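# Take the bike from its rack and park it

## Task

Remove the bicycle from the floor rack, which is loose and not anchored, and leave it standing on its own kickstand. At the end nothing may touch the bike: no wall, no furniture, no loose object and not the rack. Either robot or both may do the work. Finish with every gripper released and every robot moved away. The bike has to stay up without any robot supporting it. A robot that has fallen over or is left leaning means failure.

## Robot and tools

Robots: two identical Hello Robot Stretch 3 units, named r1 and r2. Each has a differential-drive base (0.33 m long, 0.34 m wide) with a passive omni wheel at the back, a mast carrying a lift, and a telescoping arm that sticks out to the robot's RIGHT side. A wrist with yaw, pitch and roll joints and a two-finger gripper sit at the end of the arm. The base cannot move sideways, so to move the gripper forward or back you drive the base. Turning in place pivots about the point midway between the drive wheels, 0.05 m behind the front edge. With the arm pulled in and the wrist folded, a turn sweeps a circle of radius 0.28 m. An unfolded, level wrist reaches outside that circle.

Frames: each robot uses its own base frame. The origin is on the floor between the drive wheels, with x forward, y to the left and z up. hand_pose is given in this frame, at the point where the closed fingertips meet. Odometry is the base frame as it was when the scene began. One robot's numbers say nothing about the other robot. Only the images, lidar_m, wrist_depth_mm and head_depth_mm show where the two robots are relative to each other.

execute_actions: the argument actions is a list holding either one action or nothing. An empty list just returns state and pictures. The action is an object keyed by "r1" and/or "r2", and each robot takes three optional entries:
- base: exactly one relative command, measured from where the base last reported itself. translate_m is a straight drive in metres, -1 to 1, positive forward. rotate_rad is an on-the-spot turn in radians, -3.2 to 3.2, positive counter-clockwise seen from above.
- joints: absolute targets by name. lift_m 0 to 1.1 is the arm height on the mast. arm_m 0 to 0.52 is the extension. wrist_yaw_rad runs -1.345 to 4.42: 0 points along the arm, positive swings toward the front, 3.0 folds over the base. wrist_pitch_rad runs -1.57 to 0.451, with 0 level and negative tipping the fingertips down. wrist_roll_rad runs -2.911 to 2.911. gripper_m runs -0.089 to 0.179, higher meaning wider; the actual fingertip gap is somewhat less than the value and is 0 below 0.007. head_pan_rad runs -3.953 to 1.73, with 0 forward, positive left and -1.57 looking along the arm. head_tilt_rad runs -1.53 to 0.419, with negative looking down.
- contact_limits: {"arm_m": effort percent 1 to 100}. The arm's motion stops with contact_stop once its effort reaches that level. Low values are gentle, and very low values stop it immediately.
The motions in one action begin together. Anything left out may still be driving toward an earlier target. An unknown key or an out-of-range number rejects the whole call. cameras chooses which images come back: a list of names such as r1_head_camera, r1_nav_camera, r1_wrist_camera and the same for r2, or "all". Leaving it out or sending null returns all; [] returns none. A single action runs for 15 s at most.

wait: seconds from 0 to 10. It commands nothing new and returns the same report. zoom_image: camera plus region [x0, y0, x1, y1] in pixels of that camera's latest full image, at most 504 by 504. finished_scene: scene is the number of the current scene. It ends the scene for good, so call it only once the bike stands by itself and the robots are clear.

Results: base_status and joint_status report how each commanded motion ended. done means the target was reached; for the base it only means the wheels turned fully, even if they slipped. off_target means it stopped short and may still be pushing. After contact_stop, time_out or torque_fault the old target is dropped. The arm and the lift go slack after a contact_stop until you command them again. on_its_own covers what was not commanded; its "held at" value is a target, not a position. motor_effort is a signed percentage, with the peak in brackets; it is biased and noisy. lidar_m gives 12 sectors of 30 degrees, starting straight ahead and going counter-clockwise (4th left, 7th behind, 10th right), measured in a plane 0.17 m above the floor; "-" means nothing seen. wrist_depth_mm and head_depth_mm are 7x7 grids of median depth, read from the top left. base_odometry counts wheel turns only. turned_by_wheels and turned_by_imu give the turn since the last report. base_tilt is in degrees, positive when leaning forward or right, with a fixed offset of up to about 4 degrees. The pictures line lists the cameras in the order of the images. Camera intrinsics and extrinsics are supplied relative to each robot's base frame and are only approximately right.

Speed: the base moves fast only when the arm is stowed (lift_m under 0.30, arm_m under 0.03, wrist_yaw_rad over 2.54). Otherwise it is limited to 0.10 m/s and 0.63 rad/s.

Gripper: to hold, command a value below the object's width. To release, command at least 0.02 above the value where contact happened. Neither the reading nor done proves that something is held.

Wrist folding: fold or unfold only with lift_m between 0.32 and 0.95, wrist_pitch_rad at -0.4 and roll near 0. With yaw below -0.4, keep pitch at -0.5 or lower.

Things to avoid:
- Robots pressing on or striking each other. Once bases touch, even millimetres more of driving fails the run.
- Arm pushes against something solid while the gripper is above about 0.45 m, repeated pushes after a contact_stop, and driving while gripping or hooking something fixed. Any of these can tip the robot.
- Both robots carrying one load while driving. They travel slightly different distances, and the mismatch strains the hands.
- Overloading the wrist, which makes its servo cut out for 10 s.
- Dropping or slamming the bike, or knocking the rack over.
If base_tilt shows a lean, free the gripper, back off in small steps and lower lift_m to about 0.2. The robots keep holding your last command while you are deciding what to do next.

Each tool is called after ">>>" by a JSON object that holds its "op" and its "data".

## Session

>>> {"op": "execute_actions", "data": {"actions": [{"r1":{"joints":{"head_pan_rad":-2.0,"head_tilt_rad":-0.5}},"r2":{"joints":{"head_pan_rad":-2.0,"head_tilt_rad":-0.5}}}], "cameras": ["r1_nav_camera","r2_nav_camera"]}}

Scene clock: 1.57 s.
r1.base_odometry: x=+0.000 y=+0.000 heading=+0.000 (m, m, rad; r1's odometry frame)
r1.turned_by_wheels: +0.000 (rad since the last result)
r1.turned_by_imu: +0.000 (rad since the last result)
r1.base_tilt: forward=-1.9 right=-1.9 (deg)
r1.lidar_m: 2.73 2.05 2.78 1.20 0.91 0.90 0.95 1.35 3.08 3.29 3.95 3.86
r1.head_depth_mm: 2560 2761 2999 2746 2033 1646 1352 / 2603 2819 3010 2695 2027 1631 1347 / 2616 2836 3096 2693 2022 1626 1350 / 2641 2837 3087 2710 2015 1614 1337 / 2643 2918 3131 2662 1989 1608 1340 / 2669 2908 3170 2631 2002 1605 1331 / 2715 2987 3156 2627 1985 1594 1334
r1.base_status: not commanded
r1.joint_positions: lift_m=+0.430 arm_m=+0.003 wrist_yaw_rad=+2.802 wrist_pitch_rad=-0.306 wrist_roll_rad=-0.016 gripper_m=+0.037 head_pan_rad=-1.993 head_tilt_rad=-0.493
r1.joint_status: all done
r1.motor_effort: left_wheel=+0(1) right_wheel=-1(1) lift_m=+35(36) arm_m=+0(0) wrist_yaw_rad=+0(1) wrist_pitch_rad=+6(6) wrist_roll_rad=+0(0) gripper_m=+1(1) head_pan_rad=-3(34) head_tilt_rad=-4(33) (%)
r1.hand_pose: x=+0.0578 y=+0.0756 z=+0.4689 quat_wxyz=(+0.225, +0.701, -0.010, +0.676) (m; r1's base frame)
r1.wrist_depth_mm: 897 - - - - - - / 919 - - - - - - / - - - - - - - / - - - - - - - / - 929 900 868 852 868 822 / 716 755 745 707 696 701 685 / 634 - 608 608 597 592 586
r2.base_odometry: x=+0.000 y=+0.000 heading=+0.000 (m, m, rad; r2's odometry frame)
r2.turned_by_wheels: +0.000 (rad since the last result)
r2.turned_by_imu: +0.000 (rad since the last result)
r2.base_tilt: forward=-0.4 right=+0.5 (deg)
r2.lidar_m: 0.82 0.70 0.69 0.78 1.30 1.98 2.24 3.74 4.11 1.78 6.87 1.51
r2.head_depth_mm: 3385 3712 3878 2538 1890 1492 1234 / 3490 3801 3994 2569 1891 1502 1239 / 3614 3877 - 2597 1913 1504 1242 / 3631 - - 2631 1921 1501 1248 / 3826 - - 2653 1931 1519 1258 / 3956 - - 2691 1950 1527 1256 / - - - 2727 1962 1543 1275
r2.base_status: not commanded
r2.joint_positions: lift_m=+0.411 arm_m=+0.002 wrist_yaw_rad=+2.992 wrist_pitch_rad=-0.485 wrist_roll_rad=+0.011 gripper_m=+0.037 head_pan_rad=-1.993 head_tilt_rad=-0.494
r2.joint_status: all done
r2.motor_effort: left_wheel=+0(0) right_wheel=+0(0) lift_m=+41(41) arm_m=+0(0) wrist_yaw_rad=+0(1) wrist_pitch_rad=+8(8) wrist_roll_rad=+0(0) gripper_m=-1(0) head_pan_rad=-3(41) head_tilt_rad=-3(22) (%)
r2.hand_pose: x=+0.0110 y=+0.0665 z=+0.4090 quat_wxyz=(+0.222, +0.701, +0.117, +0.668) (m; r2's base frame)
r2.wrist_depth_mm: - - 921 775 668 596 525 / - - - 871 741 641 565 / - - - 938 795 709 604 / 823 831 799 807 814 746 660 / 682 687 - 687 686 682 662 / 601 604 - 586 596 602 583 / 522 540 - 529 529 527 528
pictures: r1_nav_camera (sideways: a quarter turn counterclockwise sets it upright), r2_nav_camera (sideways: a quarter turn counterclockwise sets it upright)
camera_calibration (this result's frames):
r1_nav_camera: T_world_to_cam=[[-0.221668, -0.376277, 0.899599, -1.12239], [-0.913941, 0.401804, -0.0571383, 0.132053], [-0.339963, -0.834846, -0.432963, 0.515681], [0, 0, 0, 1]] pos_world=[0.0472034, -0.0448758, 1.24052]
r2_nav_camera: T_world_to_cam=[[-0.173685, -0.478626, 0.860669, -1.08498], [-0.927824, 0.372487, 0.0199068, 0.0329907], [-0.330116, -0.795091, -0.508776, 0.621138], [0, 0, 0, 1]] pos_world=[0.0472126, -0.037727, 1.24917]
Images, in order (width x height): r1_nav_camera 672x504, r2_nav_camera 672x504.

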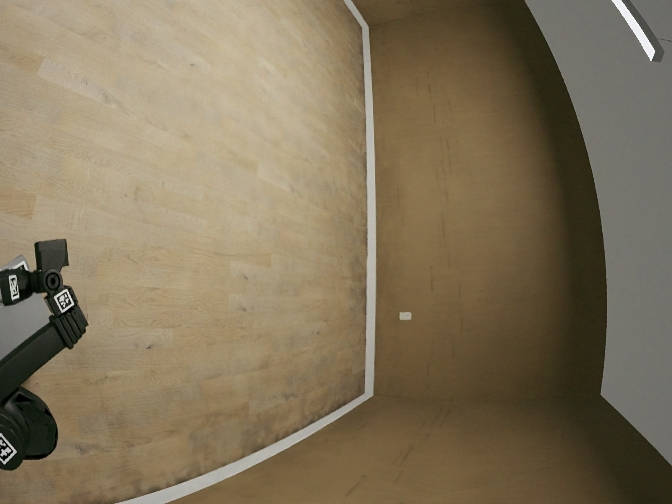

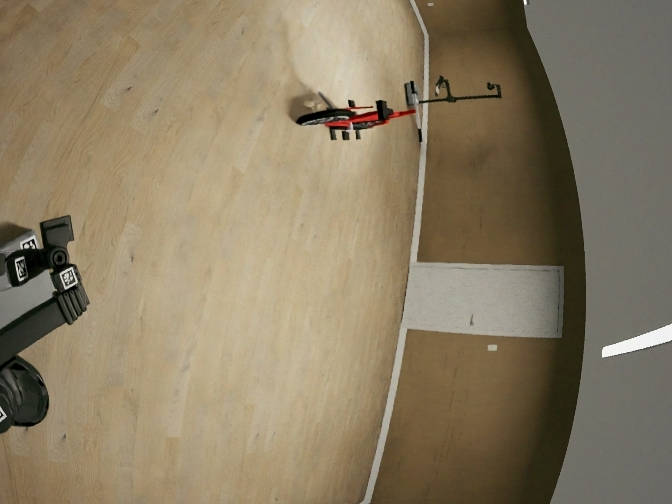

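>>> {"op": "execute_actions", "data": {"actions": [{"r2":{"joints":{"head_pan_rad":-1.45,"head_tilt_rad":-0.45,"lift_m":0.33,"wrist_pitch_rad":-0.4,"wrist_yaw_rad":3.0}}}], "cameras": ["r2_head_camera"]}}

Scene clock: 7.57 s.
r1.base_odometry: x=+0.000 y=+0.000 heading=+0.000 (m, m, rad; r1's odometry frame)
r1.turned_by_wheels: +0.000 (rad since the last result)
r1.turned_by_imu: +0.001 (rad since the last result)
r1.base_tilt: forward=-2.0 right=-1.8 (deg)
r1.lidar_m: 2.72 2.04 2.77 1.20 0.92 0.89 0.94 1.36 3.09 3.27 3.94 3.86
r1.head_depth_mm: 2579 2792 3017 2712 2029 1638 1350 / 2583 2806 3016 2725 2030 1616 1348 / 2618 2842 3106 2675 2010 1620 1346 / 2613 2843 3143 2678 2024 1621 1336 / 2665 2883 3115 2640 2002 1603 1338 / 2693 2922 3180 2613 1968 1606 1332 / 2755 2963 3218 2638 1979 1601 1319
r1.base_status: not commanded
r1.joint_positions: lift_m=+0.430 arm_m=+0.003 wrist_yaw_rad=+2.802 wrist_pitch_rad=-0.306 wrist_roll_rad=-0.016 gripper_m=+0.037 head_pan_rad=-1.993 head_tilt_rad=-0.493
r1.joint_status: not commanded
r1.motor_effort: left_wheel=+0(0) right_wheel=-1(1) lift_m=+35(36) arm_m=-1(0) wrist_yaw_rad=+1(0) wrist_pitch_rad=+6(6) wrist_roll_rad=+0(1) gripper_m=+0(1) head_pan_rad=-3(3) head_tilt_rad=-3(3) (%)
r1.hand_pose: x=+0.0578 y=+0.0756 z=+0.4689 quat_wxyz=(+0.225, +0.701, -0.010, +0.676) (m; r1's base frame)
r1.wrist_depth_mm: 889 - - - - - - / 939 - - - - - - / - - - - - - - / - - - - - - - / - 896 921 860 879 861 820 / 714 744 767 698 705 705 687 / 641 - 617 607 591 619 587
r2.base_odometry: x=+0.000 y=+0.000 heading=+0.000 (m, m, rad; r2's odometry frame)
r2.turned_by_wheels: +0.000 (rad since the last result)
r2.turned_by_imu: +0.001 (rad since the last result)
r2.base_tilt: forward=-0.4 right=+0.5 (deg)
r2.lidar_m: 0.82 0.69 0.69 0.78 1.30 1.98 2.24 3.71 4.08 1.78 6.87 1.51
r2.head_depth_mm: 3998 - - 2703 1955 1537 1256 / - - - 2714 1962 1528 1260 / - - - 2732 1983 1547 1268 / - - - 2473 1982 1550 1275 / - - - 2799 2016 1557 1283 / - - - 2845 2035 1573 1289 / - - - 2869 2043 1584 1295
r2.base_status: not commanded
r2.joint_positions: lift_m=+0.331 arm_m=+0.002 wrist_yaw_rad=+2.997 wrist_pitch_rad=-0.420 wrist_roll_rad=+0.011 gripper_m=+0.037 head_pan_rad=-1.457 head_tilt_rad=-0.458
r2.joint_status: all done
r2.motor_effort: left_wheel=+0(0) right_wheel=+0(1) lift_m=+25(38) arm_m=+0(0) wrist_yaw_rad=+2(5) wrist_pitch_rad=+11(10) wrist_roll_rad=+0(0) gripper_m=-1(1) head_pan_rad=+4(38) head_tilt_rad=+4(6) (%)
r2.hand_pose: x=+0.0110 y=+0.0753 z=+0.3427 quat_wxyz=(+0.198, +0.704, +0.096, +0.675) (m; r2's base frame)
r2.wrist_depth_mm: - - 919 770 673 585 534 / - - - 848 721 623 557 / 963 - 958 876 775 676 600 / 781 739 755 759 746 711 634 / 637 632 - 623 627 626 621 / 539 544 - 539 539 547 536 / 470 503 - - 465 468 460
pictures: r2_head_camera (sideways: a quarter turn clockwise sets it upright)
camera_calibration (this result's frames):
r2_head_camera: T_world_to_cam=[[-0.00451199, 0.482057, -0.876128, 1.15768], [0.995865, 0.0816598, 0.0398017, -0.0538068], [0.0907312, -0.872326, -0.480432, 0.58597], [0, 0, 0, 1]] pos_world=[0.00564205, -0.0425186, 1.29794]
Images, in order (width x height): r2_head_camera 896x504.

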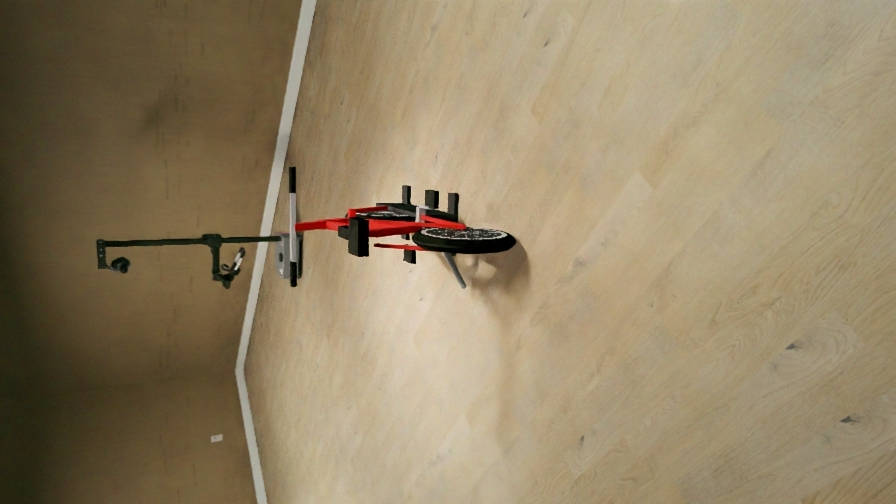

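>>> {"op": "zoom_image", "data": {"camera": "r2_head_camera", "region": [330, 170, 530, 310]}}

Region (330, 170, 530, 310) of r2_head_camera's 896x504 image, scaled by 2.520, with more detail than that image has; it fills the top 353 rows of this view, and the rest is white.

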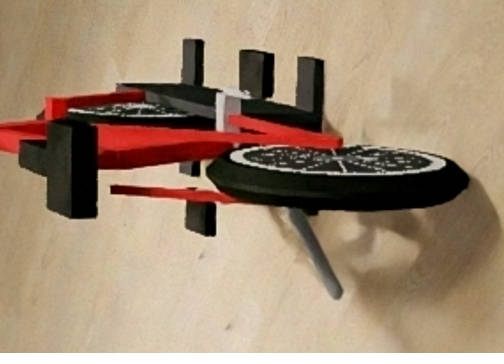

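>>> {"op": "execute_actions", "data": {"actions": [{"r2":{"base":{"rotate_rad":-1.043},"joints":{"lift_m":0.27,"head_pan_rad":-1.0,"head_tilt_rad":-0.8}}}], "cameras": []}}

>>> {"op": "execute_actions", "data": {"actions": [{"r2":{"base":{"translate_m":1.0}}}], "cameras": []}}

>>> {"op": "execute_actions", "data": {"actions": [{"r2":{"base":{"translate_m":0.39}}}], "cameras": []}}

>>> {"op": "execute_actions", "data": {"actions": [{"r2":{"base":{"rotate_rad":-0.59}}}], "cameras": []}}

>>> {"op": "execute_actions", "data": {"actions": [{"r2":{"base":{"translate_m":0.7}}}], "cameras": ["r2_head_camera","r2_nav_camera"]}}

Scene clock: 35.83 s.
r1.base_odometry: x=+0.000 y=+0.000 heading=+0.000 (m, m, rad; r1's odometry frame)
r1.turned_by_wheels: +0.000 (rad since the last result)
r1.turned_by_imu: +0.001 (rad since the last result)
r1.base_tilt: forward=-2.0 right=-1.9 (deg)
r1.lidar_m: 2.73 2.04 2.77 1.20 0.91 0.90 0.95 1.35 3.09 3.27 3.96 3.84
r1.head_depth_mm: 2561 2763 2995 2735 2036 1637 1353 / 2601 2802 3088 2733 2026 1616 1359 / 2646 2856 3040 2734 2032 1616 1339 / 2618 2856 3109 2659 2016 1598 1343 / 2678 2882 3141 2675 2005 1595 1333 / 2712 2909 3183 2627 2000 1602 1328 / 2722 2976 3251 2599 1981 1589 1326
r1.base_status: not commanded
r1.joint_positions: lift_m=+0.430 arm_m=+0.003 wrist_yaw_rad=+2.802 wrist_pitch_rad=-0.306 wrist_roll_rad=-0.016 gripper_m=+0.037 head_pan_rad=-1.993 head_tilt_rad=-0.493
r1.joint_status: not commanded
r1.motor_effort: left_wheel=+0(0) right_wheel=-1(0) lift_m=+36(36) arm_m=+0(0) wrist_yaw_rad=+1(1) wrist_pitch_rad=+6(6) wrist_roll_rad=+0(0) gripper_m=+0(1) head_pan_rad=-3(3) head_tilt_rad=-4(3) (%)
r1.hand_pose: x=+0.0578 y=+0.0756 z=+0.4689 quat_wxyz=(+0.225, +0.701, -0.010, +0.676) (m; r1's base frame)
r1.wrist_depth_mm: 880 - - - - - - / 896 - - - - - - / - - - - - - - / - - - - - - - / - 864 887 878 856 864 851 / 715 758 760 694 687 695 687 / 632 - 609 613 602 593 590
r2.base_odometry: x=+0.000 y=+0.000 heading=-1.043 (m, m, rad; r2's odometry frame)
r2.turned_by_wheels: -1.043 (rad since the last result)
r2.turned_by_imu: -1.035 (rad since the last result)
r2.base_tilt: forward=-0.4 right=+0.4 (deg)
r2.lidar_m: 6.86 1.46 0.81 0.69 0.69 0.79 1.34 1.98 2.26 3.82 4.10 1.78
r2.head_depth_mm: 3399 2801 2146 1744 1450 1256 1105 / 3515 2868 2160 1743 1453 1268 1109 / 3643 2861 2141 1758 1469 1260 1134 / 3706 2940 2189 1770 1471 1264 1113 / 3768 2921 2217 1766 1487 1271 1118 / 3769 2946 2239 1796 1485 1283 1121 / 3946 2984 2244 1793 1505 1287 1127
r2.base_status: done
r2.joint_positions: lift_m=+0.271 arm_m=+0.002 wrist_yaw_rad=+2.997 wrist_pitch_rad=-0.419 wrist_roll_rad=+0.011 gripper_m=+0.037 head_pan_rad=-1.007 head_tilt_rad=-0.790
r2.joint_status: all done
r2.motor_effort: left_wheel=+1(7) right_wheel=-1(10) lift_m=+25(26) arm_m=-1(0) wrist_yaw_rad=+2(2) wrist_pitch_rad=+10(11) wrist_roll_rad=+0(0) gripper_m=-1(0) head_pan_rad=+4(33) head_tilt_rad=-3(22) (%)
r2.hand_pose: x=+0.0110 y=+0.0754 z=+0.2829 quat_wxyz=(+0.197, +0.704, +0.096, +0.676) (m; r2's base frame)
r2.wrist_depth_mm: 522 - 664 732 845 - - / 566 - 699 831 948 - - / 615 - 762 834 835 834 800 / 637 653 663 643 657 654 652 / 557 555 - 554 540 553 540 / 480 490 - - 465 464 466 / - - - - 414 408 404
pictures: none
No camera images: the call's "cameras" was empty. Leave "cameras" out to get every camera's image.

Scene clock: 40.93 s.
r1.base_odometry: x=+0.000 y=+0.000 heading=+0.000 (m, m, rad; r1's odometry frame)
r1.turned_by_wheels: +0.000 (rad since the last result)
r1.turned_by_imu: +0.001 (rad since the last result)
r1.base_tilt: forward=-2.0 right=-1.9 (deg)
r1.lidar_m: 2.73 2.04 2.77 1.20 0.92 0.90 0.95 1.35 3.07 3.25 3.97 3.85
r1.head_depth_mm: 2567 2812 3020 2736 2054 1635 1356 / 2597 2780 3083 2730 2024 1621 1349 / 2604 2840 3090 2665 2020 1618 1348 / 2638 2860 3102 2684 2018 1606 1342 / 2659 2914 3128 2611 1991 1607 1338 / 2694 2923 3144 2623 1987 1593 1339 / 2727 2942 3214 2621 1986 1598 1327
r1.base_status: not commanded
r1.joint_positions: lift_m=+0.430 arm_m=+0.003 wrist_yaw_rad=+2.802 wrist_pitch_rad=-0.306 wrist_roll_rad=-0.016 gripper_m=+0.037 head_pan_rad=-1.993 head_tilt_rad=-0.493
r1.joint_status: not commanded
r1.motor_effort: left_wheel=+1(0) right_wheel=-1(1) lift_m=+35(36) arm_m=+0(0) wrist_yaw_rad=+0(0) wrist_pitch_rad=+6(7) wrist_roll_rad=+0(0) gripper_m=+0(1) head_pan_rad=-3(3) head_tilt_rad=-3(4) (%)
r1.hand_pose: x=+0.0578 y=+0.0756 z=+0.4689 quat_wxyz=(+0.225, +0.701, -0.010, +0.676) (m; r1's base frame)
r1.wrist_depth_mm: 879 - - - - - - / 922 - - - - - - / - - - - - - - / - - - - - - - / - 890 922 874 846 806 827 / 726 769 736 695 680 723 699 / 632 - 623 613 591 588 599
r2.base_odometry: x=+0.504 y=-0.864 heading=-1.043 (m, m, rad; r2's odometry frame)
r2.turned_by_wheels: +0.000 (rad since the last result)
r2.turned_by_imu: +0.006 (rad since the last result)
r2.base_tilt: forward=-0.4 right=+0.5 (deg)
r2.lidar_m: 5.89 2.03 1.14 0.98 0.97 1.12 1.90 2.94 3.35 3.80 0.96 1.28
r2.head_depth_mm: 3223 2824 2153 1734 1456 1257 1110 / 3388 2851 2174 1757 1465 1261 1107 / 3389 2850 2159 1760 1472 1261 1136 / 3573 2888 2192 1758 1476 1270 1114 / 3589 2930 2115 1640 1483 1271 1119 / 3650 2818 1785 1746 1491 1279 1126 / 3744 2824 2230 1800 1507 1286 1132
r2.base_status: done
r2.joint_positions: lift_m=+0.271 arm_m=+0.002 wrist_yaw_rad=+2.998 wrist_pitch_rad=-0.419 wrist_roll_rad=+0.011 gripper_m=+0.037 head_pan_rad=-1.007 head_tilt_rad=-0.790
r2.joint_status: not commanded
r2.motor_effort: left_wheel=+1(8) right_wheel=-1(6) lift_m=+26(26) arm_m=-1(0) wrist_yaw_rad=+2(2) wrist_pitch_rad=+10(10) wrist_roll_rad=+0(0) gripper_m=+0(0) head_pan_rad=+4(4) head_tilt_rad=-3(4) (%)
r2.hand_pose: x=+0.0109 y=+0.0754 z=+0.2829 quat_wxyz=(+0.197, +0.704, +0.096, +0.676) (m; r2's base frame)
r2.wrist_depth_mm: 729 - 921 - - - - / 788 - - - - - - / 798 - 840 820 835 815 817 / 674 649 673 662 655 656 664 / 564 557 - 551 547 545 545 / 476 481 - - 470 470 461 / - - - - 407 408 411
pictures: none
No camera images: the call's "cameras" was empty. Leave "cameras" out to get every camera's image.

Scene clock: 43.97 s.
r1.base_odometry: x=+0.000 y=+0.000 heading=+0.000 (m, m, rad; r1's odometry frame)
r1.turned_by_wheels: +0.000 (rad since the last result)
r1.turned_by_imu: +0.001 (rad since the last result)
r1.base_tilt: forward=-2.0 right=-1.9 (deg)
r1.lidar_m: 2.73 2.04 2.77 1.20 0.92 0.90 0.95 1.36 3.08 3.27 3.96 3.85
r1.head_depth_mm: 2585 2739 3024 2715 2044 1631 1357 / 2619 2811 3028 2692 2024 1622 1353 / 2646 2825 3080 2674 2030 1628 1348 / 2642 2826 3115 2653 2017 1615 1341 / 2680 2901 3191 2635 2012 1605 1342 / 2697 2894 3179 2629 1983 1593 1334 / 2719 2943 3199 2618 1987 1582 1320
r1.base_status: not commanded
r1.joint_positions: lift_m=+0.430 arm_m=+0.003 wrist_yaw_rad=+2.802 wrist_pitch_rad=-0.306 wrist_roll_rad=-0.016 gripper_m=+0.037 head_pan_rad=-1.993 head_tilt_rad=-0.493
r1.joint_status: not commanded
r1.motor_effort: left_wheel=+0(0) right_wheel=+0(1) lift_m=+36(36) arm_m=+0(0) wrist_yaw_rad=+1(0) wrist_pitch_rad=+7(6) wrist_roll_rad=+0(0) gripper_m=-1(1) head_pan_rad=-3(3) head_tilt_rad=-4(3) (%)
r1.hand_pose: x=+0.0578 y=+0.0756 z=+0.4689 quat_wxyz=(+0.225, +0.701, -0.010, +0.676) (m; r1's base frame)
r1.wrist_depth_mm: 901 - - - - - - / 934 - - - - - - / - - - - - - - / - - - - - - - / - 945 916 886 860 847 823 / 710 737 749 692 695 697 679 / 620 - 614 612 605 610 593
r2.base_odometry: x=+0.700 y=-1.201 heading=-1.043 (m, m, rad; r2's odometry frame)
r2.turned_by_wheels: +0.000 (rad since the last result)
r2.turned_by_imu: +0.003 (rad since the last result)
r2.base_tilt: forward=-0.3 right=+0.4 (deg)
r2.lidar_m: 5.52 2.24 1.27 1.08 1.08 1.24 2.11 3.32 3.81 3.69 0.77 4.26
r2.head_depth_mm: 3182 2818 2164 1732 1456 1259 1104 / 3189 2847 2154 1754 1456 1260 1113 / 3319 2850 2099 1408 1411 1270 1133 / 3418 2747 1601 1682 1475 1268 1117 / 3465 2784 1940 1762 1493 1277 1117 / 3611 2890 2221 1783 1486 1278 1126 / 3674 2972 2253 1796 1497 1286 1123
r2.base_status: done
r2.joint_positions: lift_m=+0.271 arm_m=+0.002 wrist_yaw_rad=+2.998 wrist_pitch_rad=-0.419 wrist_roll_rad=+0.011 gripper_m=+0.037 head_pan_rad=-1.007 head_tilt_rad=-0.791
r2.joint_status: not commanded
r2.motor_effort: left_wheel=+0(7) right_wheel=-1(7) lift_m=+26(26) arm_m=+0(0) wrist_yaw_rad=+1(2) wrist_pitch_rad=+10(10) wrist_roll_rad=+0(0) gripper_m=-1(1) head_pan_rad=+3(4) head_tilt_rad=-4(4) (%)
r2.hand_pose: x=+0.0109 y=+0.0754 z=+0.2829 quat_wxyz=(+0.197, +0.704, +0.096, +0.676) (m; r2's base frame)
r2.wrist_depth_mm: 820 - - - - - - / 862 - - - - - - / 846 - 836 832 814 830 800 / 665 658 652 662 659 656 653 / 553 557 - 553 544 537 542 / 477 491 - - 469 469 462 / - - - - 411 404 405
pictures: none
No camera images: the call's "cameras" was empty. Leave "cameras" out to get every camera's image.

Scene clock: 45.50 s.
r1.base_odometry: x=+0.000 y=+0.000 heading=+0.000 (m, m, rad; r1's odometry frame)
r1.turned_by_wheels: +0.000 (rad since the last result)
r1.turned_by_imu: +0.000 (rad since the last result)
r1.base_tilt: forward=-2.0 right=-1.9 (deg)
r1.lidar_m: 2.73 2.05 2.77 1.20 0.91 0.90 0.95 1.35 3.08 3.27 3.95 3.86
r1.head_depth_mm: 2572 2774 3023 2722 2051 1634 1355 / 2586 2794 3067 2720 2024 1634 1348 / 2610 2813 3102 2684 2042 1619 1351 / 2629 2853 3111 2677 2007 1618 1342 / 2647 2897 3160 2642 2006 1608 1344 / 2670 2922 3192 2636 1997 1597 1328 / 2709 2946 3168 2607 1975 1587 1322
r1.base_status: not commanded
r1.joint_positions: lift_m=+0.430 arm_m=+0.003 wrist_yaw_rad=+2.802 wrist_pitch_rad=-0.306 wrist_roll_rad=-0.016 gripper_m=+0.037 head_pan_rad=-1.993 head_tilt_rad=-0.493
r1.joint_status: not commanded
r1.motor_effort: left_wheel=+0(1) right_wheel=+0(0) lift_m=+35(36) arm_m=+0(0) wrist_yaw_rad=+0(0) wrist_pitch_rad=+6(6) wrist_roll_rad=+0(0) gripper_m=+0(0) head_pan_rad=-2(3) head_tilt_rad=-4(3) (%)
r1.hand_pose: x=+0.0578 y=+0.0756 z=+0.4689 quat_wxyz=(+0.225, +0.701, -0.010, +0.676) (m; r1's base frame)
r1.wrist_depth_mm: 904 - - - - - - / 922 - - - - - - / - - - - - - - / - - - - - - - / - 883 901 888 884 818 826 / 719 750 732 694 687 698 682 / 630 - 623 610 601 625 600
r2.base_odometry: x=+0.700 y=-1.201 heading=-1.633 (m, m, rad; r2's odometry frame)
r2.turned_by_wheels: -0.590 (rad since the last result)
r2.turned_by_imu: -0.586 (rad since the last result)
r2.base_tilt: forward=-0.4 right=+0.5 (deg)
r2.lidar_m: 3.65 5.52 2.53 1.32 1.09 1.08 1.20 1.92 3.32 3.67 3.72 0.77
r2.head_depth_mm: 3686 2815 2139 1735 1453 1262 1109 / 3624 2843 2168 1747 1470 1263 1114 / 3551 2870 2167 1775 1470 1261 1136 / 3450 2891 2195 1749 1477 1280 1112 / 3304 2887 2223 1766 1475 1279 1126 / 3238 2951 2207 1780 1393 1290 1128 / 3104 2989 2221 1538 1455 1282 1123
r2.base_status: done
r2.joint_positions: lift_m=+0.271 arm_m=+0.002 wrist_yaw_rad=+2.998 wrist_pitch_rad=-0.419 wrist_roll_rad=+0.011 gripper_m=+0.037 head_pan_rad=-1.007 head_tilt_rad=-0.791
r2.joint_status: not commanded
r2.motor_effort: left_wheel=+1(5) right_wheel=-2(10) lift_m=+26(26) arm_m=-1(0) wrist_yaw_rad=+2(2) wrist_pitch_rad=+10(10) wrist_roll_rad=+0(0) gripper_m=-1(1) head_pan_rad=+4(3) head_tilt_rad=-3(4) (%)
r2.hand_pose: x=+0.0109 y=+0.0754 z=+0.2829 quat_wxyz=(+0.197, +0.704, +0.096, +0.676) (m; r2's base frame)
r2.wrist_depth_mm: 832 - - - - - - / 902 - - - - - - / 827 - 832 836 814 806 827 / 665 655 665 675 668 654 651 / 551 551 - 554 555 545 538 / 470 487 - - 464 469 458 / - - - - 405 408 404
pictures: none
No camera images: the call's "cameras" was empty. Leave "cameras" out to get every camera's image.

Scene clock: 49.53 s.
r1.base_odometry: x=+0.000 y=+0.000 heading=+0.000 (m, m, rad; r1's odometry frame)
r1.turned_by_wheels: +0.000 (rad since the last result)
r1.turned_by_imu: +0.001 (rad since the last result)
r1.base_tilt: forward=-1.9 right=-1.9 (deg)
r1.lidar_m: 2.73 2.04 2.77 1.20 0.92 0.89 0.95 1.35 3.08 3.28 3.93 3.86
r1.head_depth_mm: 2588 2778 3016 2723 2032 1640 1358 / 2595 2765 3067 2689 2035 1624 1354 / 2622 2857 3032 2700 2021 1619 1350 / 2673 2868 3122 2649 2021 1606 1348 / 2676 2870 3108 2683 1995 1599 1340 / 2696 2900 3146 2624 1998 1592 1327 / 2685 2929 3201 2629 1988 1598 1322
r1.base_status: not commanded
r1.joint_positions: lift_m=+0.430 arm_m=+0.003 wrist_yaw_rad=+2.802 wrist_pitch_rad=-0.306 wrist_roll_rad=-0.016 gripper_m=+0.037 head_pan_rad=-1.993 head_tilt_rad=-0.493
r1.joint_status: not commanded
r1.motor_effort: left_wheel=+0(0) right_wheel=+0(0) lift_m=+35(36) arm_m=+0(0) wrist_yaw_rad=+1(1) wrist_pitch_rad=+6(6) wrist_roll_rad=+0(0) gripper_m=+0(1) head_pan_rad=-2(3) head_tilt_rad=-3(4) (%)
r1.hand_pose: x=+0.0578 y=+0.0756 z=+0.4689 quat_wxyz=(+0.225, +0.701, -0.010, +0.676) (m; r1's base frame)
r1.wrist_depth_mm: 892 - - - - - - / 942 - - - - - - / - - - - - - - / - - - - - - - / - 895 879 875 829 813 813 / 715 751 739 702 691 707 697 / 629 - 613 628 598 602 588
r2.base_odometry: x=+0.657 y=-1.899 heading=-1.633 (m, m, rad; r2's odometry frame)
r2.turned_by_wheels: +0.000 (rad since the last result)
r2.turned_by_imu: +0.004 (rad since the last result)
r2.base_tilt: forward=-0.3 right=+0.5 (deg)
r2.lidar_m: 2.93 5.07 3.75 1.96 1.62 1.61 1.80 2.87 3.77 0.47 0.47 0.79
r2.head_depth_mm: 3311 2792 2156 1742 1461 1187 1107 / 3206 2819 2158 1744 1470 1056 1103 / 3042 2870 2184 1758 1038 1195 1130 / 2921 2896 2195 1768 1159 1240 1113 / 2857 2892 2159 1773 1263 1284 1117 / 2763 2928 2229 1140 1349 1283 1126 / 2671 2890 2230 1754 1460 1287 1123
r2.base_status: done
r2.joint_positions: lift_m=+0.270 arm_m=+0.002 wrist_yaw_rad=+2.998 wrist_pitch_rad=-0.419 wrist_roll_rad=+0.011 gripper_m=+0.037 head_pan_rad=-1.007 head_tilt_rad=-0.791
r2.joint_status: not commanded
r2.motor_effort: left_wheel=+1(7) right_wheel=-2(6) lift_m=+26(26) arm_m=-1(1) wrist_yaw_rad=+2(1) wrist_pitch_rad=+10(10) wrist_roll_rad=+0(0) gripper_m=-1(1) head_pan_rad=+4(4) head_tilt_rad=-4(3) (%)
r2.hand_pose: x=+0.0109 y=+0.0754 z=+0.2829 quat_wxyz=(+0.197, +0.704, +0.096, +0.676) (m; r2's base frame)
r2.wrist_depth_mm: - - - - - - - / - - - - - - - / 867 - 836 836 826 813 833 / 680 646 667 659 654 666 653 / 563 550 - 554 540 541 547 / 474 489 - - 464 468 466 / - - - - 408 409 405
pictures: r2_head_camera (sideways: a quarter turn clockwise sets it upright), r2_nav_camera (sideways: a quarter turn counterclockwise sets it upright)
camera_calibration (this result's frames):
r2_head_camera: T_world_to_cam=[[-0.352766, 0.65135, -0.671788, 0.893441], [0.866948, 0.497652, 0.0272647, -0.036684], [0.352075, -0.572787, -0.740242, 0.922352], [0, 0, 0, 1]] pos_world=[0.0222409, -0.0353755, 1.28397]
r2_nav_camera: T_world_to_cam=[[0.425978, -0.602969, 0.674516, -0.845989], [-0.820543, -0.571538, 0.00728381, 0.0487754], [0.38112, -0.556572, -0.738225, 0.915274], [0, 0, 0, 1]] pos_world=[0.0515661, 0.0271872, 1.24596]
Images, in order (width x height): r2_head_camera 896x504, r2_nav_camera 672x504.

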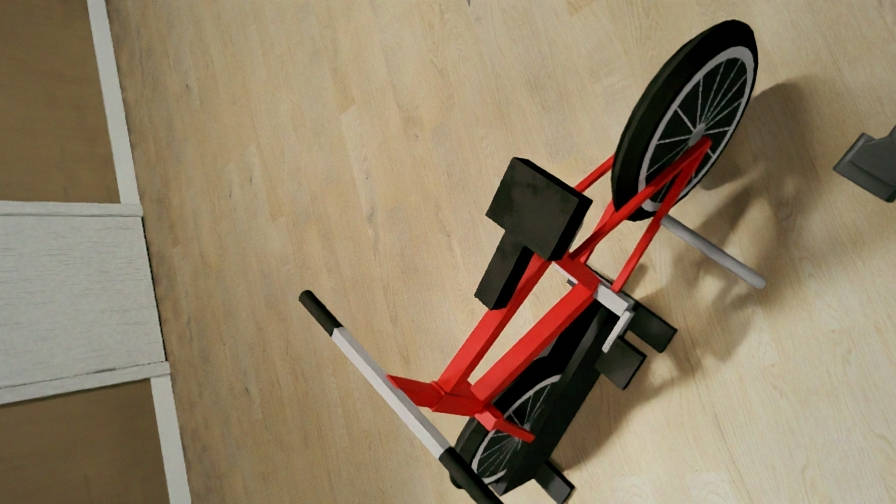

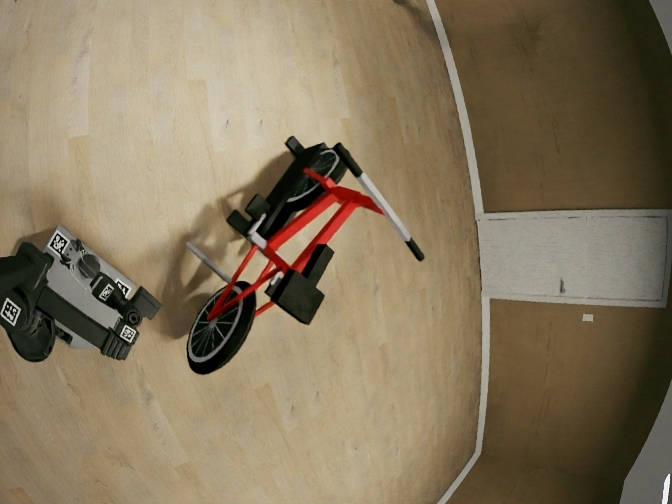

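>>> {"op": "execute_actions", "data": {"actions": [{"r2":{"joints":{"lift_m":0.33,"head_pan_rad":-1.4,"head_tilt_rad":-1.0}}}], "cameras": []}}

>>> {"op": "execute_actions", "data": {"actions": [{"r2":{"joints":{"wrist_yaw_rad":0,"gripper_m":0.065}}}], "cameras": ["r2_head_camera"]}}

>>> {"op": "execute_actions", "data": {"actions": [{"r2":{"base":{"translate_m":0.4},"joints":{"lift_m":0.28}}}], "cameras": []}}

>>> {"op": "execute_actions", "data": {"actions": [{"r2":{"joints":{"wrist_pitch_rad":0}}}], "cameras": ["r2_head_camera","r2_wrist_camera"]}}

Scene clock: 75.57 s.
r1.base_odometry: x=+0.000 y=+0.000 heading=+0.000 (m, m, rad; r1's odometry frame)
r1.turned_by_wheels: +0.000 (rad since the last result)
r1.turned_by_imu: +0.001 (rad since the last result)
r1.base_tilt: forward=-2.0 right=-1.8 (deg)
r1.lidar_m: 2.73 2.04 2.76 1.20 0.92 0.89 0.95 1.35 3.08 3.25 3.94 3.85
r1.head_depth_mm: 2573 2743 3029 2757 2069 1639 1358 / 2585 2828 3019 2723 2045 1616 1356 / 2634 2840 3073 2673 2024 1613 1343 / 2621 2832 3137 2627 2019 1612 1347 / 2670 2889 3149 2654 2008 1608 1336 / 2668 2913 3214 2627 1987 1594 1329 / 2712 2925 3204 2616 1977 1598 1331
r1.base_status: not commanded
r1.joint_positions: lift_m=+0.430 arm_m=+0.003 wrist_yaw_rad=+2.802 wrist_pitch_rad=-0.306 wrist_roll_rad=-0.016 gripper_m=+0.037 head_pan_rad=-1.993 head_tilt_rad=-0.493
r1.joint_status: not commanded
r1.motor_effort: left_wheel=+0(0) right_wheel=-1(1) lift_m=+36(36) arm_m=+0(0) wrist_yaw_rad=+1(1) wrist_pitch_rad=+6(6) wrist_roll_rad=+0(0) gripper_m=-1(0) head_pan_rad=-3(3) head_tilt_rad=-4(3) (%)
r1.hand_pose: x=+0.0578 y=+0.0756 z=+0.4689 quat_wxyz=(+0.225, +0.701, -0.010, +0.676) (m; r1's base frame)
r1.wrist_depth_mm: 894 - - - - - - / 939 - - - - - - / - - - - - - - / - - - - - - - / - 880 893 864 857 835 825 / 718 761 753 692 680 692 695 / 631 - 607 626 600 590 596
r2.base_odometry: x=+0.657 y=-1.899 heading=-1.633 (m, m, rad; r2's odometry frame)
r2.turned_by_wheels: +0.000 (rad since the last result)
r2.turned_by_imu: +0.001 (rad since the last result)
r2.base_tilt: forward=-0.3 right=+0.5 (deg)
r2.lidar_m: 2.95 5.08 3.74 1.96 1.63 1.61 1.80 2.87 3.77 0.47 0.46 0.79
r2.head_depth_mm: 2406 2005 1717 1504 1318 1191 1086 / 2418 2030 1712 1505 1330 1209 - / 2427 2024 1729 1510 1275 1239 - / 2428 2035 1738 1509 1276 1207 1090 / 2486 2060 1751 1071 1307 1202 1094 / 2485 2045 1741 909 1325 1212 1098 / 2487 2042 1757 1168 1286 1212 1096
r2.base_status: not commanded
r2.joint_positions: lift_m=+0.329 arm_m=+0.002 wrist_yaw_rad=+2.998 wrist_pitch_rad=-0.419 wrist_roll_rad=+0.011 gripper_m=+0.037 head_pan_rad=-1.393 head_tilt_rad=-0.987
r2.joint_status: all done
r2.motor_effort: left_wheel=+1(1) right_wheel=-2(1) lift_m=+56(59) arm_m=-1(1) wrist_yaw_rad=+2(2) wrist_pitch_rad=+10(10) wrist_roll_rad=+0(0) gripper_m=-1(1) head_pan_rad=-3(30) head_tilt_rad=-4(18) (%)
r2.hand_pose: x=+0.0109 y=+0.0754 z=+0.3419 quat_wxyz=(+0.197, +0.704, +0.096, +0.676) (m; r2's base frame)
r2.wrist_depth_mm: - - - - - - - / - - - - - - - / 970 - 957 949 941 943 924 / 764 753 758 764 750 739 750 / 624 628 - 632 626 619 623 / 551 537 - 533 538 531 532 / 473 493 - - 466 464 464
pictures: none
No camera images: the call's "cameras" was empty. Leave "cameras" out to get every camera's image.

Scene clock: 78.07 s.
r1.base_odometry: x=+0.000 y=+0.000 heading=+0.000 (m, m, rad; r1's odometry frame)
r1.turned_by_wheels: +0.000 (rad since the last result)
r1.turned_by_imu: +0.000 (rad since the last result)
r1.base_tilt: forward=-1.9 right=-1.8 (deg)
r1.lidar_m: 2.73 2.04 2.78 1.20 0.92 0.90 0.95 1.36 3.08 3.27 3.93 3.86
r1.head_depth_mm: 2574 2756 2990 2723 2044 1637 1359 / 2591 2795 3054 2696 2044 1620 1352 / 2598 2840 3127 2707 2038 1614 1343 / 2635 2889 3108 2703 2028 1611 1336 / 2642 2899 3118 2650 1984 1604 1337 / 2676 2890 3193 2603 2001 1597 1337 / 2723 2904 3179 2633 1982 1591 1323
r1.base_status: not commanded
r1.joint_positions: lift_m=+0.430 arm_m=+0.003 wrist_yaw_rad=+2.802 wrist_pitch_rad=-0.306 wrist_roll_rad=-0.016 gripper_m=+0.037 head_pan_rad=-1.993 head_tilt_rad=-0.493
r1.joint_status: not commanded
r1.motor_effort: left_wheel=+1(1) right_wheel=+0(1) lift_m=+36(36) arm_m=+0(0) wrist_yaw_rad=+0(0) wrist_pitch_rad=+6(6) wrist_roll_rad=+0(0) gripper_m=-1(1) head_pan_rad=-3(3) head_tilt_rad=-4(3) (%)
r1.hand_pose: x=+0.0578 y=+0.0756 z=+0.4689 quat_wxyz=(+0.225, +0.701, -0.010, +0.676) (m; r1's base frame)
r1.wrist_depth_mm: 887 - - - - - - / 953 - - - - - - / - - - - - - - / - - - - - - - / - 900 918 888 868 851 828 / 710 752 753 699 673 704 687 / 634 - 619 622 602 592 593
r2.base_odometry: x=+0.657 y=-1.899 heading=-1.633 (m, m, rad; r2's odometry frame)
r2.turned_by_wheels: +0.000 (rad since the last result)
r2.turned_by_imu: +0.000 (rad since the last result)
r2.base_tilt: forward=-0.3 right=+0.5 (deg)
r2.lidar_m: 2.94 5.08 3.75 1.96 1.62 1.61 1.80 2.88 3.78 0.47 0.47 0.79
r2.head_depth_mm: 2400 2002 1722 1495 1327 1193 1088 / 2412 2019 1730 1498 1325 1207 - / 2420 2009 1728 1506 1253 - - / 2444 2028 1750 1511 1280 1205 1100 / 2459 2038 1742 1078 1300 1213 1095 / 2497 2045 1760 906 1318 1209 1096 / 2486 2055 1759 1169 1285 1216 1102
r2.base_status: not commanded
r2.joint_positions: lift_m=+0.329 arm_m=+0.002 wrist_yaw_rad=+0.003 wrist_pitch_rad=-0.419 wrist_roll_rad=+0.011 gripper_m=+0.065 head_pan_rad=-1.393 head_tilt_rad=-0.987
r2.joint_status: all done
r2.motor_effort: left_wheel=+0(1) right_wheel=-1(1) lift_m=+56(56) arm_m=+0(1) wrist_yaw_rad=-2(4) wrist_pitch_rad=+10(11) wrist_roll_rad=+0(0) gripper_m=-1(77) head_pan_rad=-4(4) head_tilt_rad=-4(5) (%)
r2.hand_pose: x=-0.0208 y=-0.3708 z=+0.3419 quat_wxyz=(+0.688, +0.148, -0.695, -0.147) (m; r2's base frame)
r2.wrist_depth_mm: - - - - - - - / - - - - - - - / 247 235 240 262 951 942 920 / 256 259 261 267 783 767 745 / 286 287 290 297 658 625 619 / 321 308 357 343 511 535 536 / 463 445 405 448 466 465 465
pictures: r2_head_camera (sideways: a quarter turn clockwise sets it upright)
camera_calibration (this result's frames):
r2_head_camera: T_world_to_cam=[[-0.102203, 0.851502, -0.514295, 0.686722], [0.991337, 0.130057, 0.0183289, -0.0258035], [0.0824948, -0.507967, -0.857417, 1.07634], [0, 0, 0, 1]] pos_world=[0.00697227, -0.0346435, 1.27652]
Images, in order (width x height): r2_head_camera 896x504.

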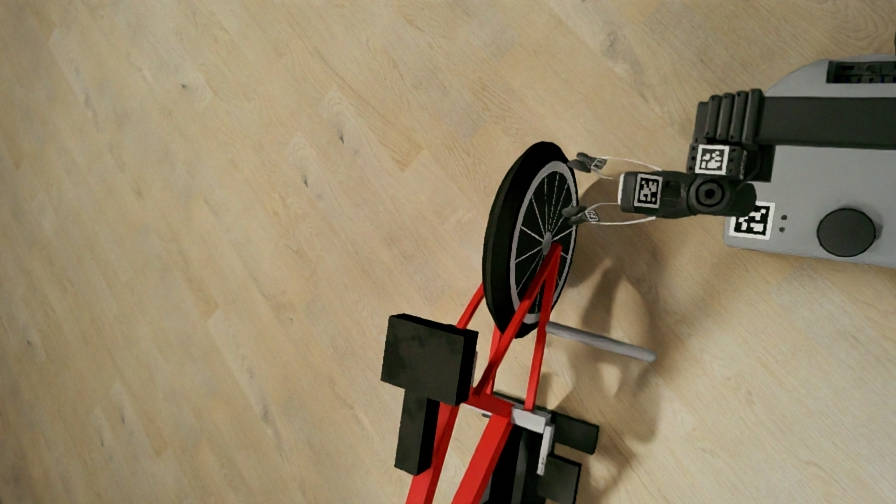

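Scene clock: 83.30 s.
r1.base_odometry: x=+0.000 y=+0.000 heading=+0.000 (m, m, rad; r1's odometry frame)
r1.turned_by_wheels: +0.000 (rad since the last result)
r1.turned_by_imu: +0.001 (rad since the last result)
r1.base_tilt: forward=-2.0 right=-1.9 (deg)
r1.lidar_m: 2.52 2.04 2.78 1.20 0.91 0.89 0.95 1.36 3.08 3.27 3.91 3.85
r1.head_depth_mm: 2551 2765 2998 2713 2038 1628 1355 / 2600 2806 3081 2688 2043 1631 1346 / 2623 2842 3052 2677 2036 1627 1348 / 2657 2842 3131 2664 2003 1622 1345 / 2668 2912 3130 2653 1999 1609 1342 / 2704 2949 3194 2660 1984 1596 1330 / 2721 2969 3180 2616 2001 1585 1320
r1.base_status: not commanded
r1.joint_positions: lift_m=+0.430 arm_m=+0.003 wrist_yaw_rad=+2.802 wrist_pitch_rad=-0.306 wrist_roll_rad=-0.016 gripper_m=+0.037 head_pan_rad=-1.993 head_tilt_rad=-0.493
r1.joint_status: not commanded
r1.motor_effort: left_wheel=+0(0) right_wheel=+0(1) lift_m=+35(36) arm_m=+0(0) wrist_yaw_rad=+1(0) wrist_pitch_rad=+6(6) wrist_roll_rad=+0(0) gripper_m=+0(0) head_pan_rad=-3(4) head_tilt_rad=-3(3) (%)
r1.hand_pose: x=+0.0578 y=+0.0756 z=+0.4689 quat_wxyz=(+0.225, +0.701, -0.010, +0.676) (m; r1's base frame)
r1.wrist_depth_mm: 886 - - - - - - / 925 - - - - - - / - - - - - - - / - - - - - - - / - 897 893 879 866 847 849 / 719 752 768 686 686 698 688 / 619 - 611 611 588 591 589
r2.base_odometry: x=+0.632 y=-2.299 heading=-1.633 (m, m, rad; r2's odometry frame)
r2.turned_by_wheels: +0.000 (rad since the last result)
r2.turned_by_imu: +0.003 (rad since the last result)
r2.base_tilt: forward=-0.3 right=+0.4 (deg)
r2.lidar_m: 2.54 4.81 4.43 2.33 1.92 1.92 2.14 0.66 0.42 0.51 0.54 0.71
r2.head_depth_mm: 2400 2019 1711 1465 1117 1194 1091 / 2419 2008 1721 872 1171 1212 - / 2437 2028 1724 998 1289 - - / 2442 2016 1702 1463 1254 1203 1092 / 2479 2039 1732 942 1282 1210 1093 / 2495 2043 1739 1520 1312 1203 1095 / 2488 2076 1752 1529 1328 1217 1102
r2.base_status: done
r2.joint_positions: lift_m=+0.281 arm_m=+0.002 wrist_yaw_rad=+0.003 wrist_pitch_rad=-0.419 wrist_roll_rad=+0.011 gripper_m=+0.065 head_pan_rad=-1.393 head_tilt_rad=-0.987
r2.joint_status: all done
r2.motor_effort: left_wheel=+0(5) right_wheel=-1(4) lift_m=+25(52) arm_m=+0(0) wrist_yaw_rad=-1(2) wrist_pitch_rad=+10(10) wrist_roll_rad=+0(0) gripper_m=-1(1) head_pan_rad=-4(3) head_tilt_rad=-5(5) (%)
r2.hand_pose: x=-0.0209 y=-0.3708 z=+0.2929 quat_wxyz=(+0.688, +0.147, -0.695, -0.147) (m; r2's base frame)
r2.wrist_depth_mm: - - - 222 - 260 - / 235 - - 243 - 280 228 / 833 261 849 384 843 262 246 / 304 662 295 357 355 281 273 / 323 378 280 527 313 301 293 / 323 238 263 480 452 360 369 / 209 218 389 425 419 406 417
pictures: none
No camera images: the call's "cameras" was empty. Leave "cameras" out to get every camera's image.

Scene clock: 84.33 s.
r1.base_odometry: x=+0.000 y=+0.000 heading=+0.000 (m, m, rad; r1's odometry frame)
r1.turned_by_wheels: +0.000 (rad since the last result)
r1.turned_by_imu: +0.000 (rad since the last result)
r1.base_tilt: forward=-1.9 right=-1.9 (deg)
r1.lidar_m: 2.53 2.04 2.77 1.20 0.91 0.90 0.95 1.35 3.08 3.26 3.95 3.86
r1.head_depth_mm: 2573 2797 2993 2721 2044 1634 1351 / 2591 2804 3056 2706 2032 1621 1362 / 2609 2848 3090 2687 2011 1628 1343 / 2624 2870 3082 2669 2014 1614 1346 / 2655 2912 3167 2656 2006 1601 1339 / 2712 2927 3188 2630 1991 1601 1334 / 2714 2942 3194 2629 1976 1583 1323
r1.base_status: not commanded
r1.joint_positions: lift_m=+0.430 arm_m=+0.003 wrist_yaw_rad=+2.802 wrist_pitch_rad=-0.306 wrist_roll_rad=-0.016 gripper_m=+0.037 head_pan_rad=-1.993 head_tilt_rad=-0.493
r1.joint_status: not commanded
r1.motor_effort: left_wheel=+0(0) right_wheel=-1(1) lift_m=+36(36) arm_m=+0(0) wrist_yaw_rad=+0(1) wrist_pitch_rad=+6(6) wrist_roll_rad=+0(0) gripper_m=+0(1) head_pan_rad=-3(3) head_tilt_rad=-3(3) (%)
r1.hand_pose: x=+0.0578 y=+0.0756 z=+0.4689 quat_wxyz=(+0.225, +0.701, -0.010, +0.676) (m; r1's base frame)
r1.wrist_depth_mm: 879 - - - - - - / 932 - - - - - - / - - - - - - - / - - - - - - - / - 930 950 898 853 840 836 / 743 763 755 692 690 700 688 / 640 - 619 597 598 609 578
r2.base_odometry: x=+0.632 y=-2.299 heading=-1.633 (m, m, rad; r2's odometry frame)
r2.turned_by_wheels: +0.000 (rad since the last result)
r2.turned_by_imu: +0.000 (rad since the last result)
r2.base_tilt: forward=-0.4 right=+0.4 (deg)
r2.lidar_m: 2.54 4.80 4.43 2.32 1.93 1.92 2.14 0.66 0.42 0.51 0.54 0.71
r2.head_depth_mm: 2405 2023 1718 1477 1122 1192 1088 / 2402 2016 1726 868 1176 1216 - / 2431 1999 1716 996 1295 - - / 2451 2023 1701 1467 1260 1202 1093 / 2478 2042 1722 940 1287 1208 1093 / 2496 2050 1748 1526 1308 1206 1099 / 2476 2060 1760 1526 1338 1218 1100
r2.base_status: not commanded
r2.joint_positions: lift_m=+0.281 arm_m=+0.002 wrist_yaw_rad=+0.003 wrist_pitch_rad=-0.024 wrist_roll_rad=+0.011 gripper_m=+0.065 head_pan_rad=-1.393 head_tilt_rad=-0.987
r2.joint_status: all done
r2.motor_effort: left_wheel=+0(0) right_wheel=-2(2) lift_m=+25(26) arm_m=+0(0) wrist_yaw_rad=-1(3) wrist_pitch_rad=+13(12) wrist_roll_rad=+0(0) gripper_m=-1(1) head_pan_rad=-3(4) head_tilt_rad=-5(5) (%)
r2.hand_pose: x=-0.0208 y=-0.4022 z=+0.3890 quat_wxyz=(+0.703, +0.010, -0.711, -0.008) (m; r2's base frame)
r2.wrist_depth_mm: 218 220 - - 223 - - / - - 227 229 - - - / - - - - 236 - - / - - - - - - - / 257 - - 280 - 304 256 / 759 266 785 291 583 269 254 / 297 605 285 343 372 269 265
pictures: r2_head_camera (sideways: a quarter turn clockwise sets it upright), r2_wrist_camera
camera_calibration (this result's frames):
r2_head_camera: T_world_to_cam=[[-0.101936, 0.851587, -0.514206, 0.686605], [0.99138, 0.129734, 0.018324, -0.0257973], [0.0823143, -0.507906, -0.857471, 1.07641], [0, 0, 0, 1]] pos_world=[0.00696056, -0.0346412, 1.27652]
r2_wrist_camera: T_world_to_cam=[[-0.999121, 0.0332569, -0.0255232, -0.00326242], [0.0328854, 0.244162, -0.969177, 0.504044], [-0.0260001, -0.969164, -0.245041, -0.125234], [0, 0, 0, 1]] pos_world=[-0.0230914, -0.244332, 0.457737]
Images, in order (width x height): r2_head_camera 896x504, r2_wrist_camera 644x364.

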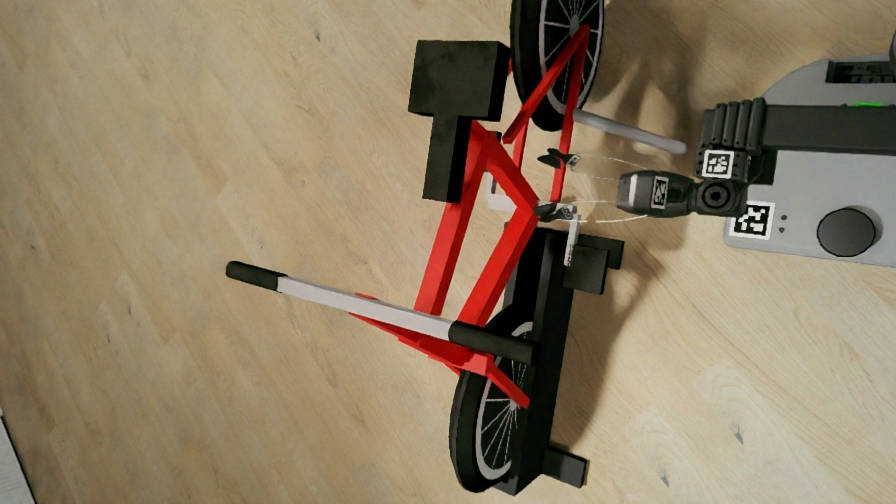

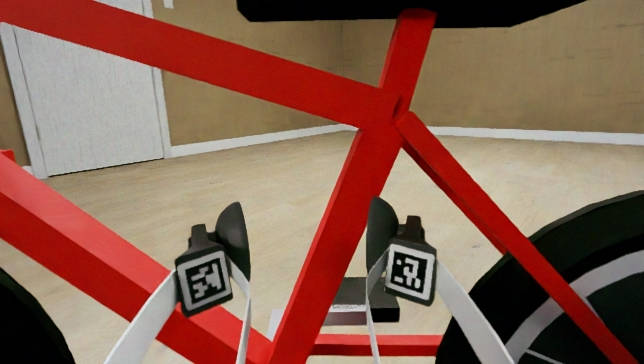

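>>> {"op": "execute_actions", "data": {"actions": [{"r2":{"base":{"translate_m":-0.022}}}], "cameras": []}}

>>> {"op": "execute_actions", "data": {"actions": [{"r2":{"joints":{"arm_m":0.12}}}], "cameras": ["r2_head_camera","r2_wrist_camera"]}}

Scene clock: 90.13 s.
r1.base_odometry: x=+0.000 y=+0.000 heading=+0.000 (m, m, rad; r1's odometry frame)
r1.turned_by_wheels: +0.000 (rad since the last result)
r1.turned_by_imu: +0.001 (rad since the last result)
r1.base_tilt: forward=-2.0 right=-1.8 (deg)
r1.lidar_m: 2.55 2.04 2.78 1.20 0.91 0.89 0.94 1.35 3.09 3.26 3.96 3.84
r1.head_depth_mm: 2621 2812 3025 2697 2038 1630 1362 / 2598 2784 2997 2710 2033 1630 1354 / 2596 2849 3069 2695 2015 1620 1342 / 2649 2864 3094 2686 2007 1614 1339 / 2669 2853 3182 2685 2009 1602 1346 / 2705 2896 3209 2668 1999 1594 1331 / 2708 2950 3223 2625 1975 1594 1333
r1.base_status: not commanded
r1.joint_positions: lift_m=+0.430 arm_m=+0.003 wrist_yaw_rad=+2.802 wrist_pitch_rad=-0.306 wrist_roll_rad=-0.016 gripper_m=+0.037 head_pan_rad=-1.993 head_tilt_rad=-0.493
r1.joint_status: not commanded
r1.motor_effort: left_wheel=+0(0) right_wheel=-1(1) lift_m=+35(36) arm_m=+0(0) wrist_yaw_rad=+1(0) wrist_pitch_rad=+6(6) wrist_roll_rad=+0(1) gripper_m=+0(0) head_pan_rad=-3(3) head_tilt_rad=-3(3) (%)
r1.hand_pose: x=+0.0578 y=+0.0756 z=+0.4689 quat_wxyz=(+0.225, +0.701, -0.010, +0.676) (m; r1's base frame)
r1.wrist_depth_mm: 916 - - - - - - / 924 - - - - - - / - - - - - - - / - - - - - - - / - 902 913 890 886 836 832 / 704 753 744 693 694 709 683 / 633 - 619 616 600 594 605
r2.base_odometry: x=+0.634 y=-2.277 heading=-1.633 (m, m, rad; r2's odometry frame)
r2.turned_by_wheels: +0.000 (rad since the last result)
r2.turned_by_imu: +0.001 (rad since the last result)
r2.base_tilt: forward=-0.3 right=+0.5 (deg)
r2.lidar_m: 2.56 4.81 4.38 2.30 1.91 1.90 2.12 0.68 0.41 0.49 0.55 0.70
r2.head_depth_mm: 2380 2002 1716 1491 1122 1193 1080 / 2429 2016 1711 864 1131 1213 - / 2445 2007 1728 941 1304 - - / 2475 2033 1723 1460 1275 1199 1086 / 2501 2025 1699 1041 1281 1204 1095 / 2485 2050 1740 1534 1309 1213 1097 / 2500 2071 1761 1530 1336 1211 1099
r2.base_status: done
r2.joint_positions: lift_m=+0.281 arm_m=+0.002 wrist_yaw_rad=+0.003 wrist_pitch_rad=-0.024 wrist_roll_rad=+0.011 gripper_m=+0.065 head_pan_rad=-1.393 head_tilt_rad=-0.987
r2.joint_status: not commanded
r2.motor_effort: left_wheel=+1(3) right_wheel=-1(5) lift_m=+26(26) arm_m=-1(0) wrist_yaw_rad=-1(2) wrist_pitch_rad=+13(13) wrist_roll_rad=+0(0) gripper_m=+0(1) head_pan_rad=-3(3) head_tilt_rad=-4(5) (%)
r2.hand_pose: x=-0.0208 y=-0.4022 z=+0.3891 quat_wxyz=(+0.703, +0.009, -0.711, -0.008) (m; r2's base frame)
r2.wrist_depth_mm: 220 221 - - 236 - - / - - 227 228 - - - / - - - 237 - - - / - - - - - - - / 267 - - 974 - 264 249 / 263 274 785 399 713 259 255 / 670 278 284 388 342 267 264
pictures: none
No camera images: the call's "cameras" was empty. Leave "cameras" out to get every camera's image.

Scene clock: 92.27 s.
r1.base_odometry: x=+0.000 y=+0.000 heading=+0.000 (m, m, rad; r1's odometry frame)
r1.turned_by_wheels: +0.000 (rad since the last result)
r1.turned_by_imu: +0.000 (rad since the last result)
r1.base_tilt: forward=-2.0 right=-1.8 (deg)
r1.lidar_m: 2.55 2.04 2.77 1.20 0.92 0.90 0.95 1.35 3.09 3.26 3.93 3.85
r1.head_depth_mm: 2589 2743 3047 2761 2048 1628 1361 / 2590 2817 3006 2710 2032 1619 1352 / 2637 2821 3082 2692 2013 1618 1344 / 2667 2847 3088 2665 2003 1601 1339 / 2691 2892 3139 2650 2006 1602 1341 / 2701 2916 3157 2624 1982 1600 1337 / 2734 2952 3201 2646 1962 1592 1324
r1.base_status: not commanded
r1.joint_positions: lift_m=+0.430 arm_m=+0.003 wrist_yaw_rad=+2.802 wrist_pitch_rad=-0.306 wrist_roll_rad=-0.016 gripper_m=+0.037 head_pan_rad=-1.993 head_tilt_rad=-0.493
r1.joint_status: not commanded
r1.motor_effort: left_wheel=+0(0) right_wheel=+0(1) lift_m=+36(36) arm_m=+0(0) wrist_yaw_rad=+0(0) wrist_pitch_rad=+7(6) wrist_roll_rad=+0(0) gripper_m=+1(1) head_pan_rad=-3(3) head_tilt_rad=-3(4) (%)
r1.hand_pose: x=+0.0578 y=+0.0756 z=+0.4689 quat_wxyz=(+0.225, +0.701, -0.010, +0.676) (m; r1's base frame)
r1.wrist_depth_mm: 899 - - - - - - / 975 - - - - - - / - - - - - - - / - - - - - - - / - 872 916 897 876 840 829 / 736 782 745 699 691 701 710 / 636 - 620 610 610 602 577
r2.base_odometry: x=+0.634 y=-2.277 heading=-1.633 (m, m, rad; r2's odometry frame)
r2.turned_by_wheels: +0.000 (rad since the last result)
r2.turned_by_imu: +0.000 (rad since the last result)
r2.base_tilt: forward=-0.3 right=+0.5 (deg)
r2.lidar_m: 2.56 4.81 4.41 2.30 1.91 1.90 2.12 3.41 0.41 0.50 0.56 0.71
r2.head_depth_mm: 2395 1993 1703 1463 1121 1193 1084 / 2431 1997 1711 863 1146 1194 - / 2472 2001 1724 945 1339 1200 - / 2461 2043 1719 1454 1281 1205 1091 / 2474 2039 1684 1054 1286 1214 1091 / 2464 2057 1740 1174 1305 1211 1093 / 2470 2050 1760 1268 1328 1217 1101
r2.base_status: not commanded
r2.joint_positions: lift_m=+0.281 arm_m=+0.120 wrist_yaw_rad=-0.011 wrist_pitch_rad=-0.027 wrist_roll_rad=+0.011 gripper_m=+0.065 head_pan_rad=-1.393 head_tilt_rad=-0.988
r2.joint_status: all done
r2.motor_effort: left_wheel=+0(1) right_wheel=+4(4) lift_m=+26(25) arm_m=+3(3) wrist_yaw_rad=+8(8) wrist_pitch_rad=+14(15) wrist_roll_rad=+0(0) gripper_m=-4(4) head_pan_rad=-4(3) head_tilt_rad=-5(5) (%)
r2.hand_pose: x=-0.0243 y=-0.5201 z=+0.3881 quat_wxyz=(+0.703, +0.006, -0.711, -0.014) (m; r2's base frame)
r2.wrist_depth_mm: 116 117 - - 122 - - / - 120 121 123 126 - - / - - - 126 127 - - / - - - 141 130 - - / - - - 138 572 99 - / 857 807 777 143 743 205 724 / 655 647 633 150 629 617 109
pictures: r2_head_camera (sideways: a quarter turn clockwise sets it upright), r2_wrist_camera
camera_calibration (this result's frames):
r2_head_camera: T_world_to_cam=[[-0.101905, 0.851606, -0.514181, 0.686571], [0.991385, 0.129693, 0.0183225, -0.0257955], [0.0822895, -0.507884, -0.857486, 1.07643], [0, 0, 0, 1]] pos_world=[0.00695905, -0.0346405, 1.27652]
r2_wrist_camera: T_world_to_cam=[[-0.99857, 0.0470263, -0.0254081, 0.00427317], [0.0362692, 0.246958, -0.968347, 0.533345], [-0.0392631, -0.967885, -0.24831, -0.23828], [0, 0, 0, 1]] pos_world=[-0.0244325, -0.362542, 0.457404]
Images, in order (width x height): r2_head_camera 896x504, r2_wrist_camera 644x364.

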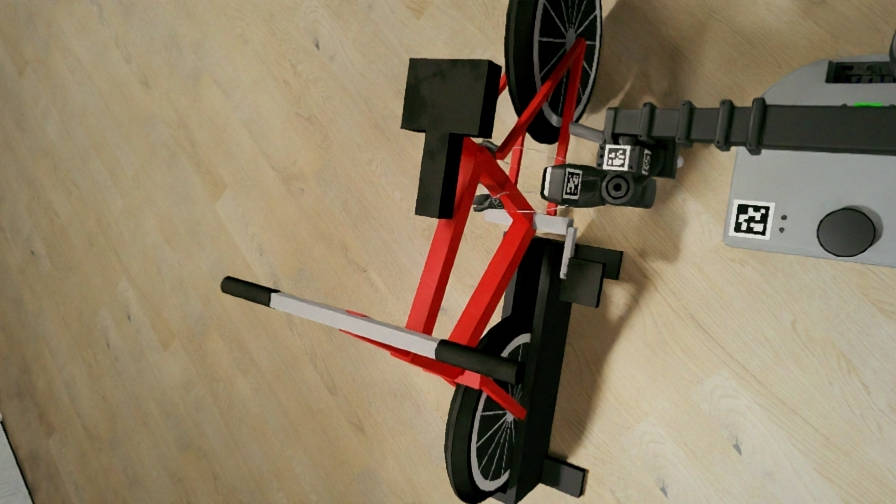

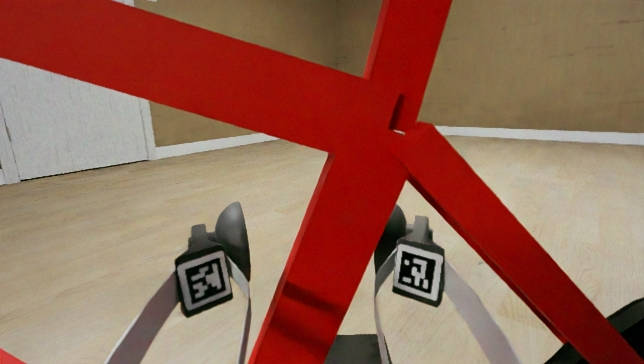

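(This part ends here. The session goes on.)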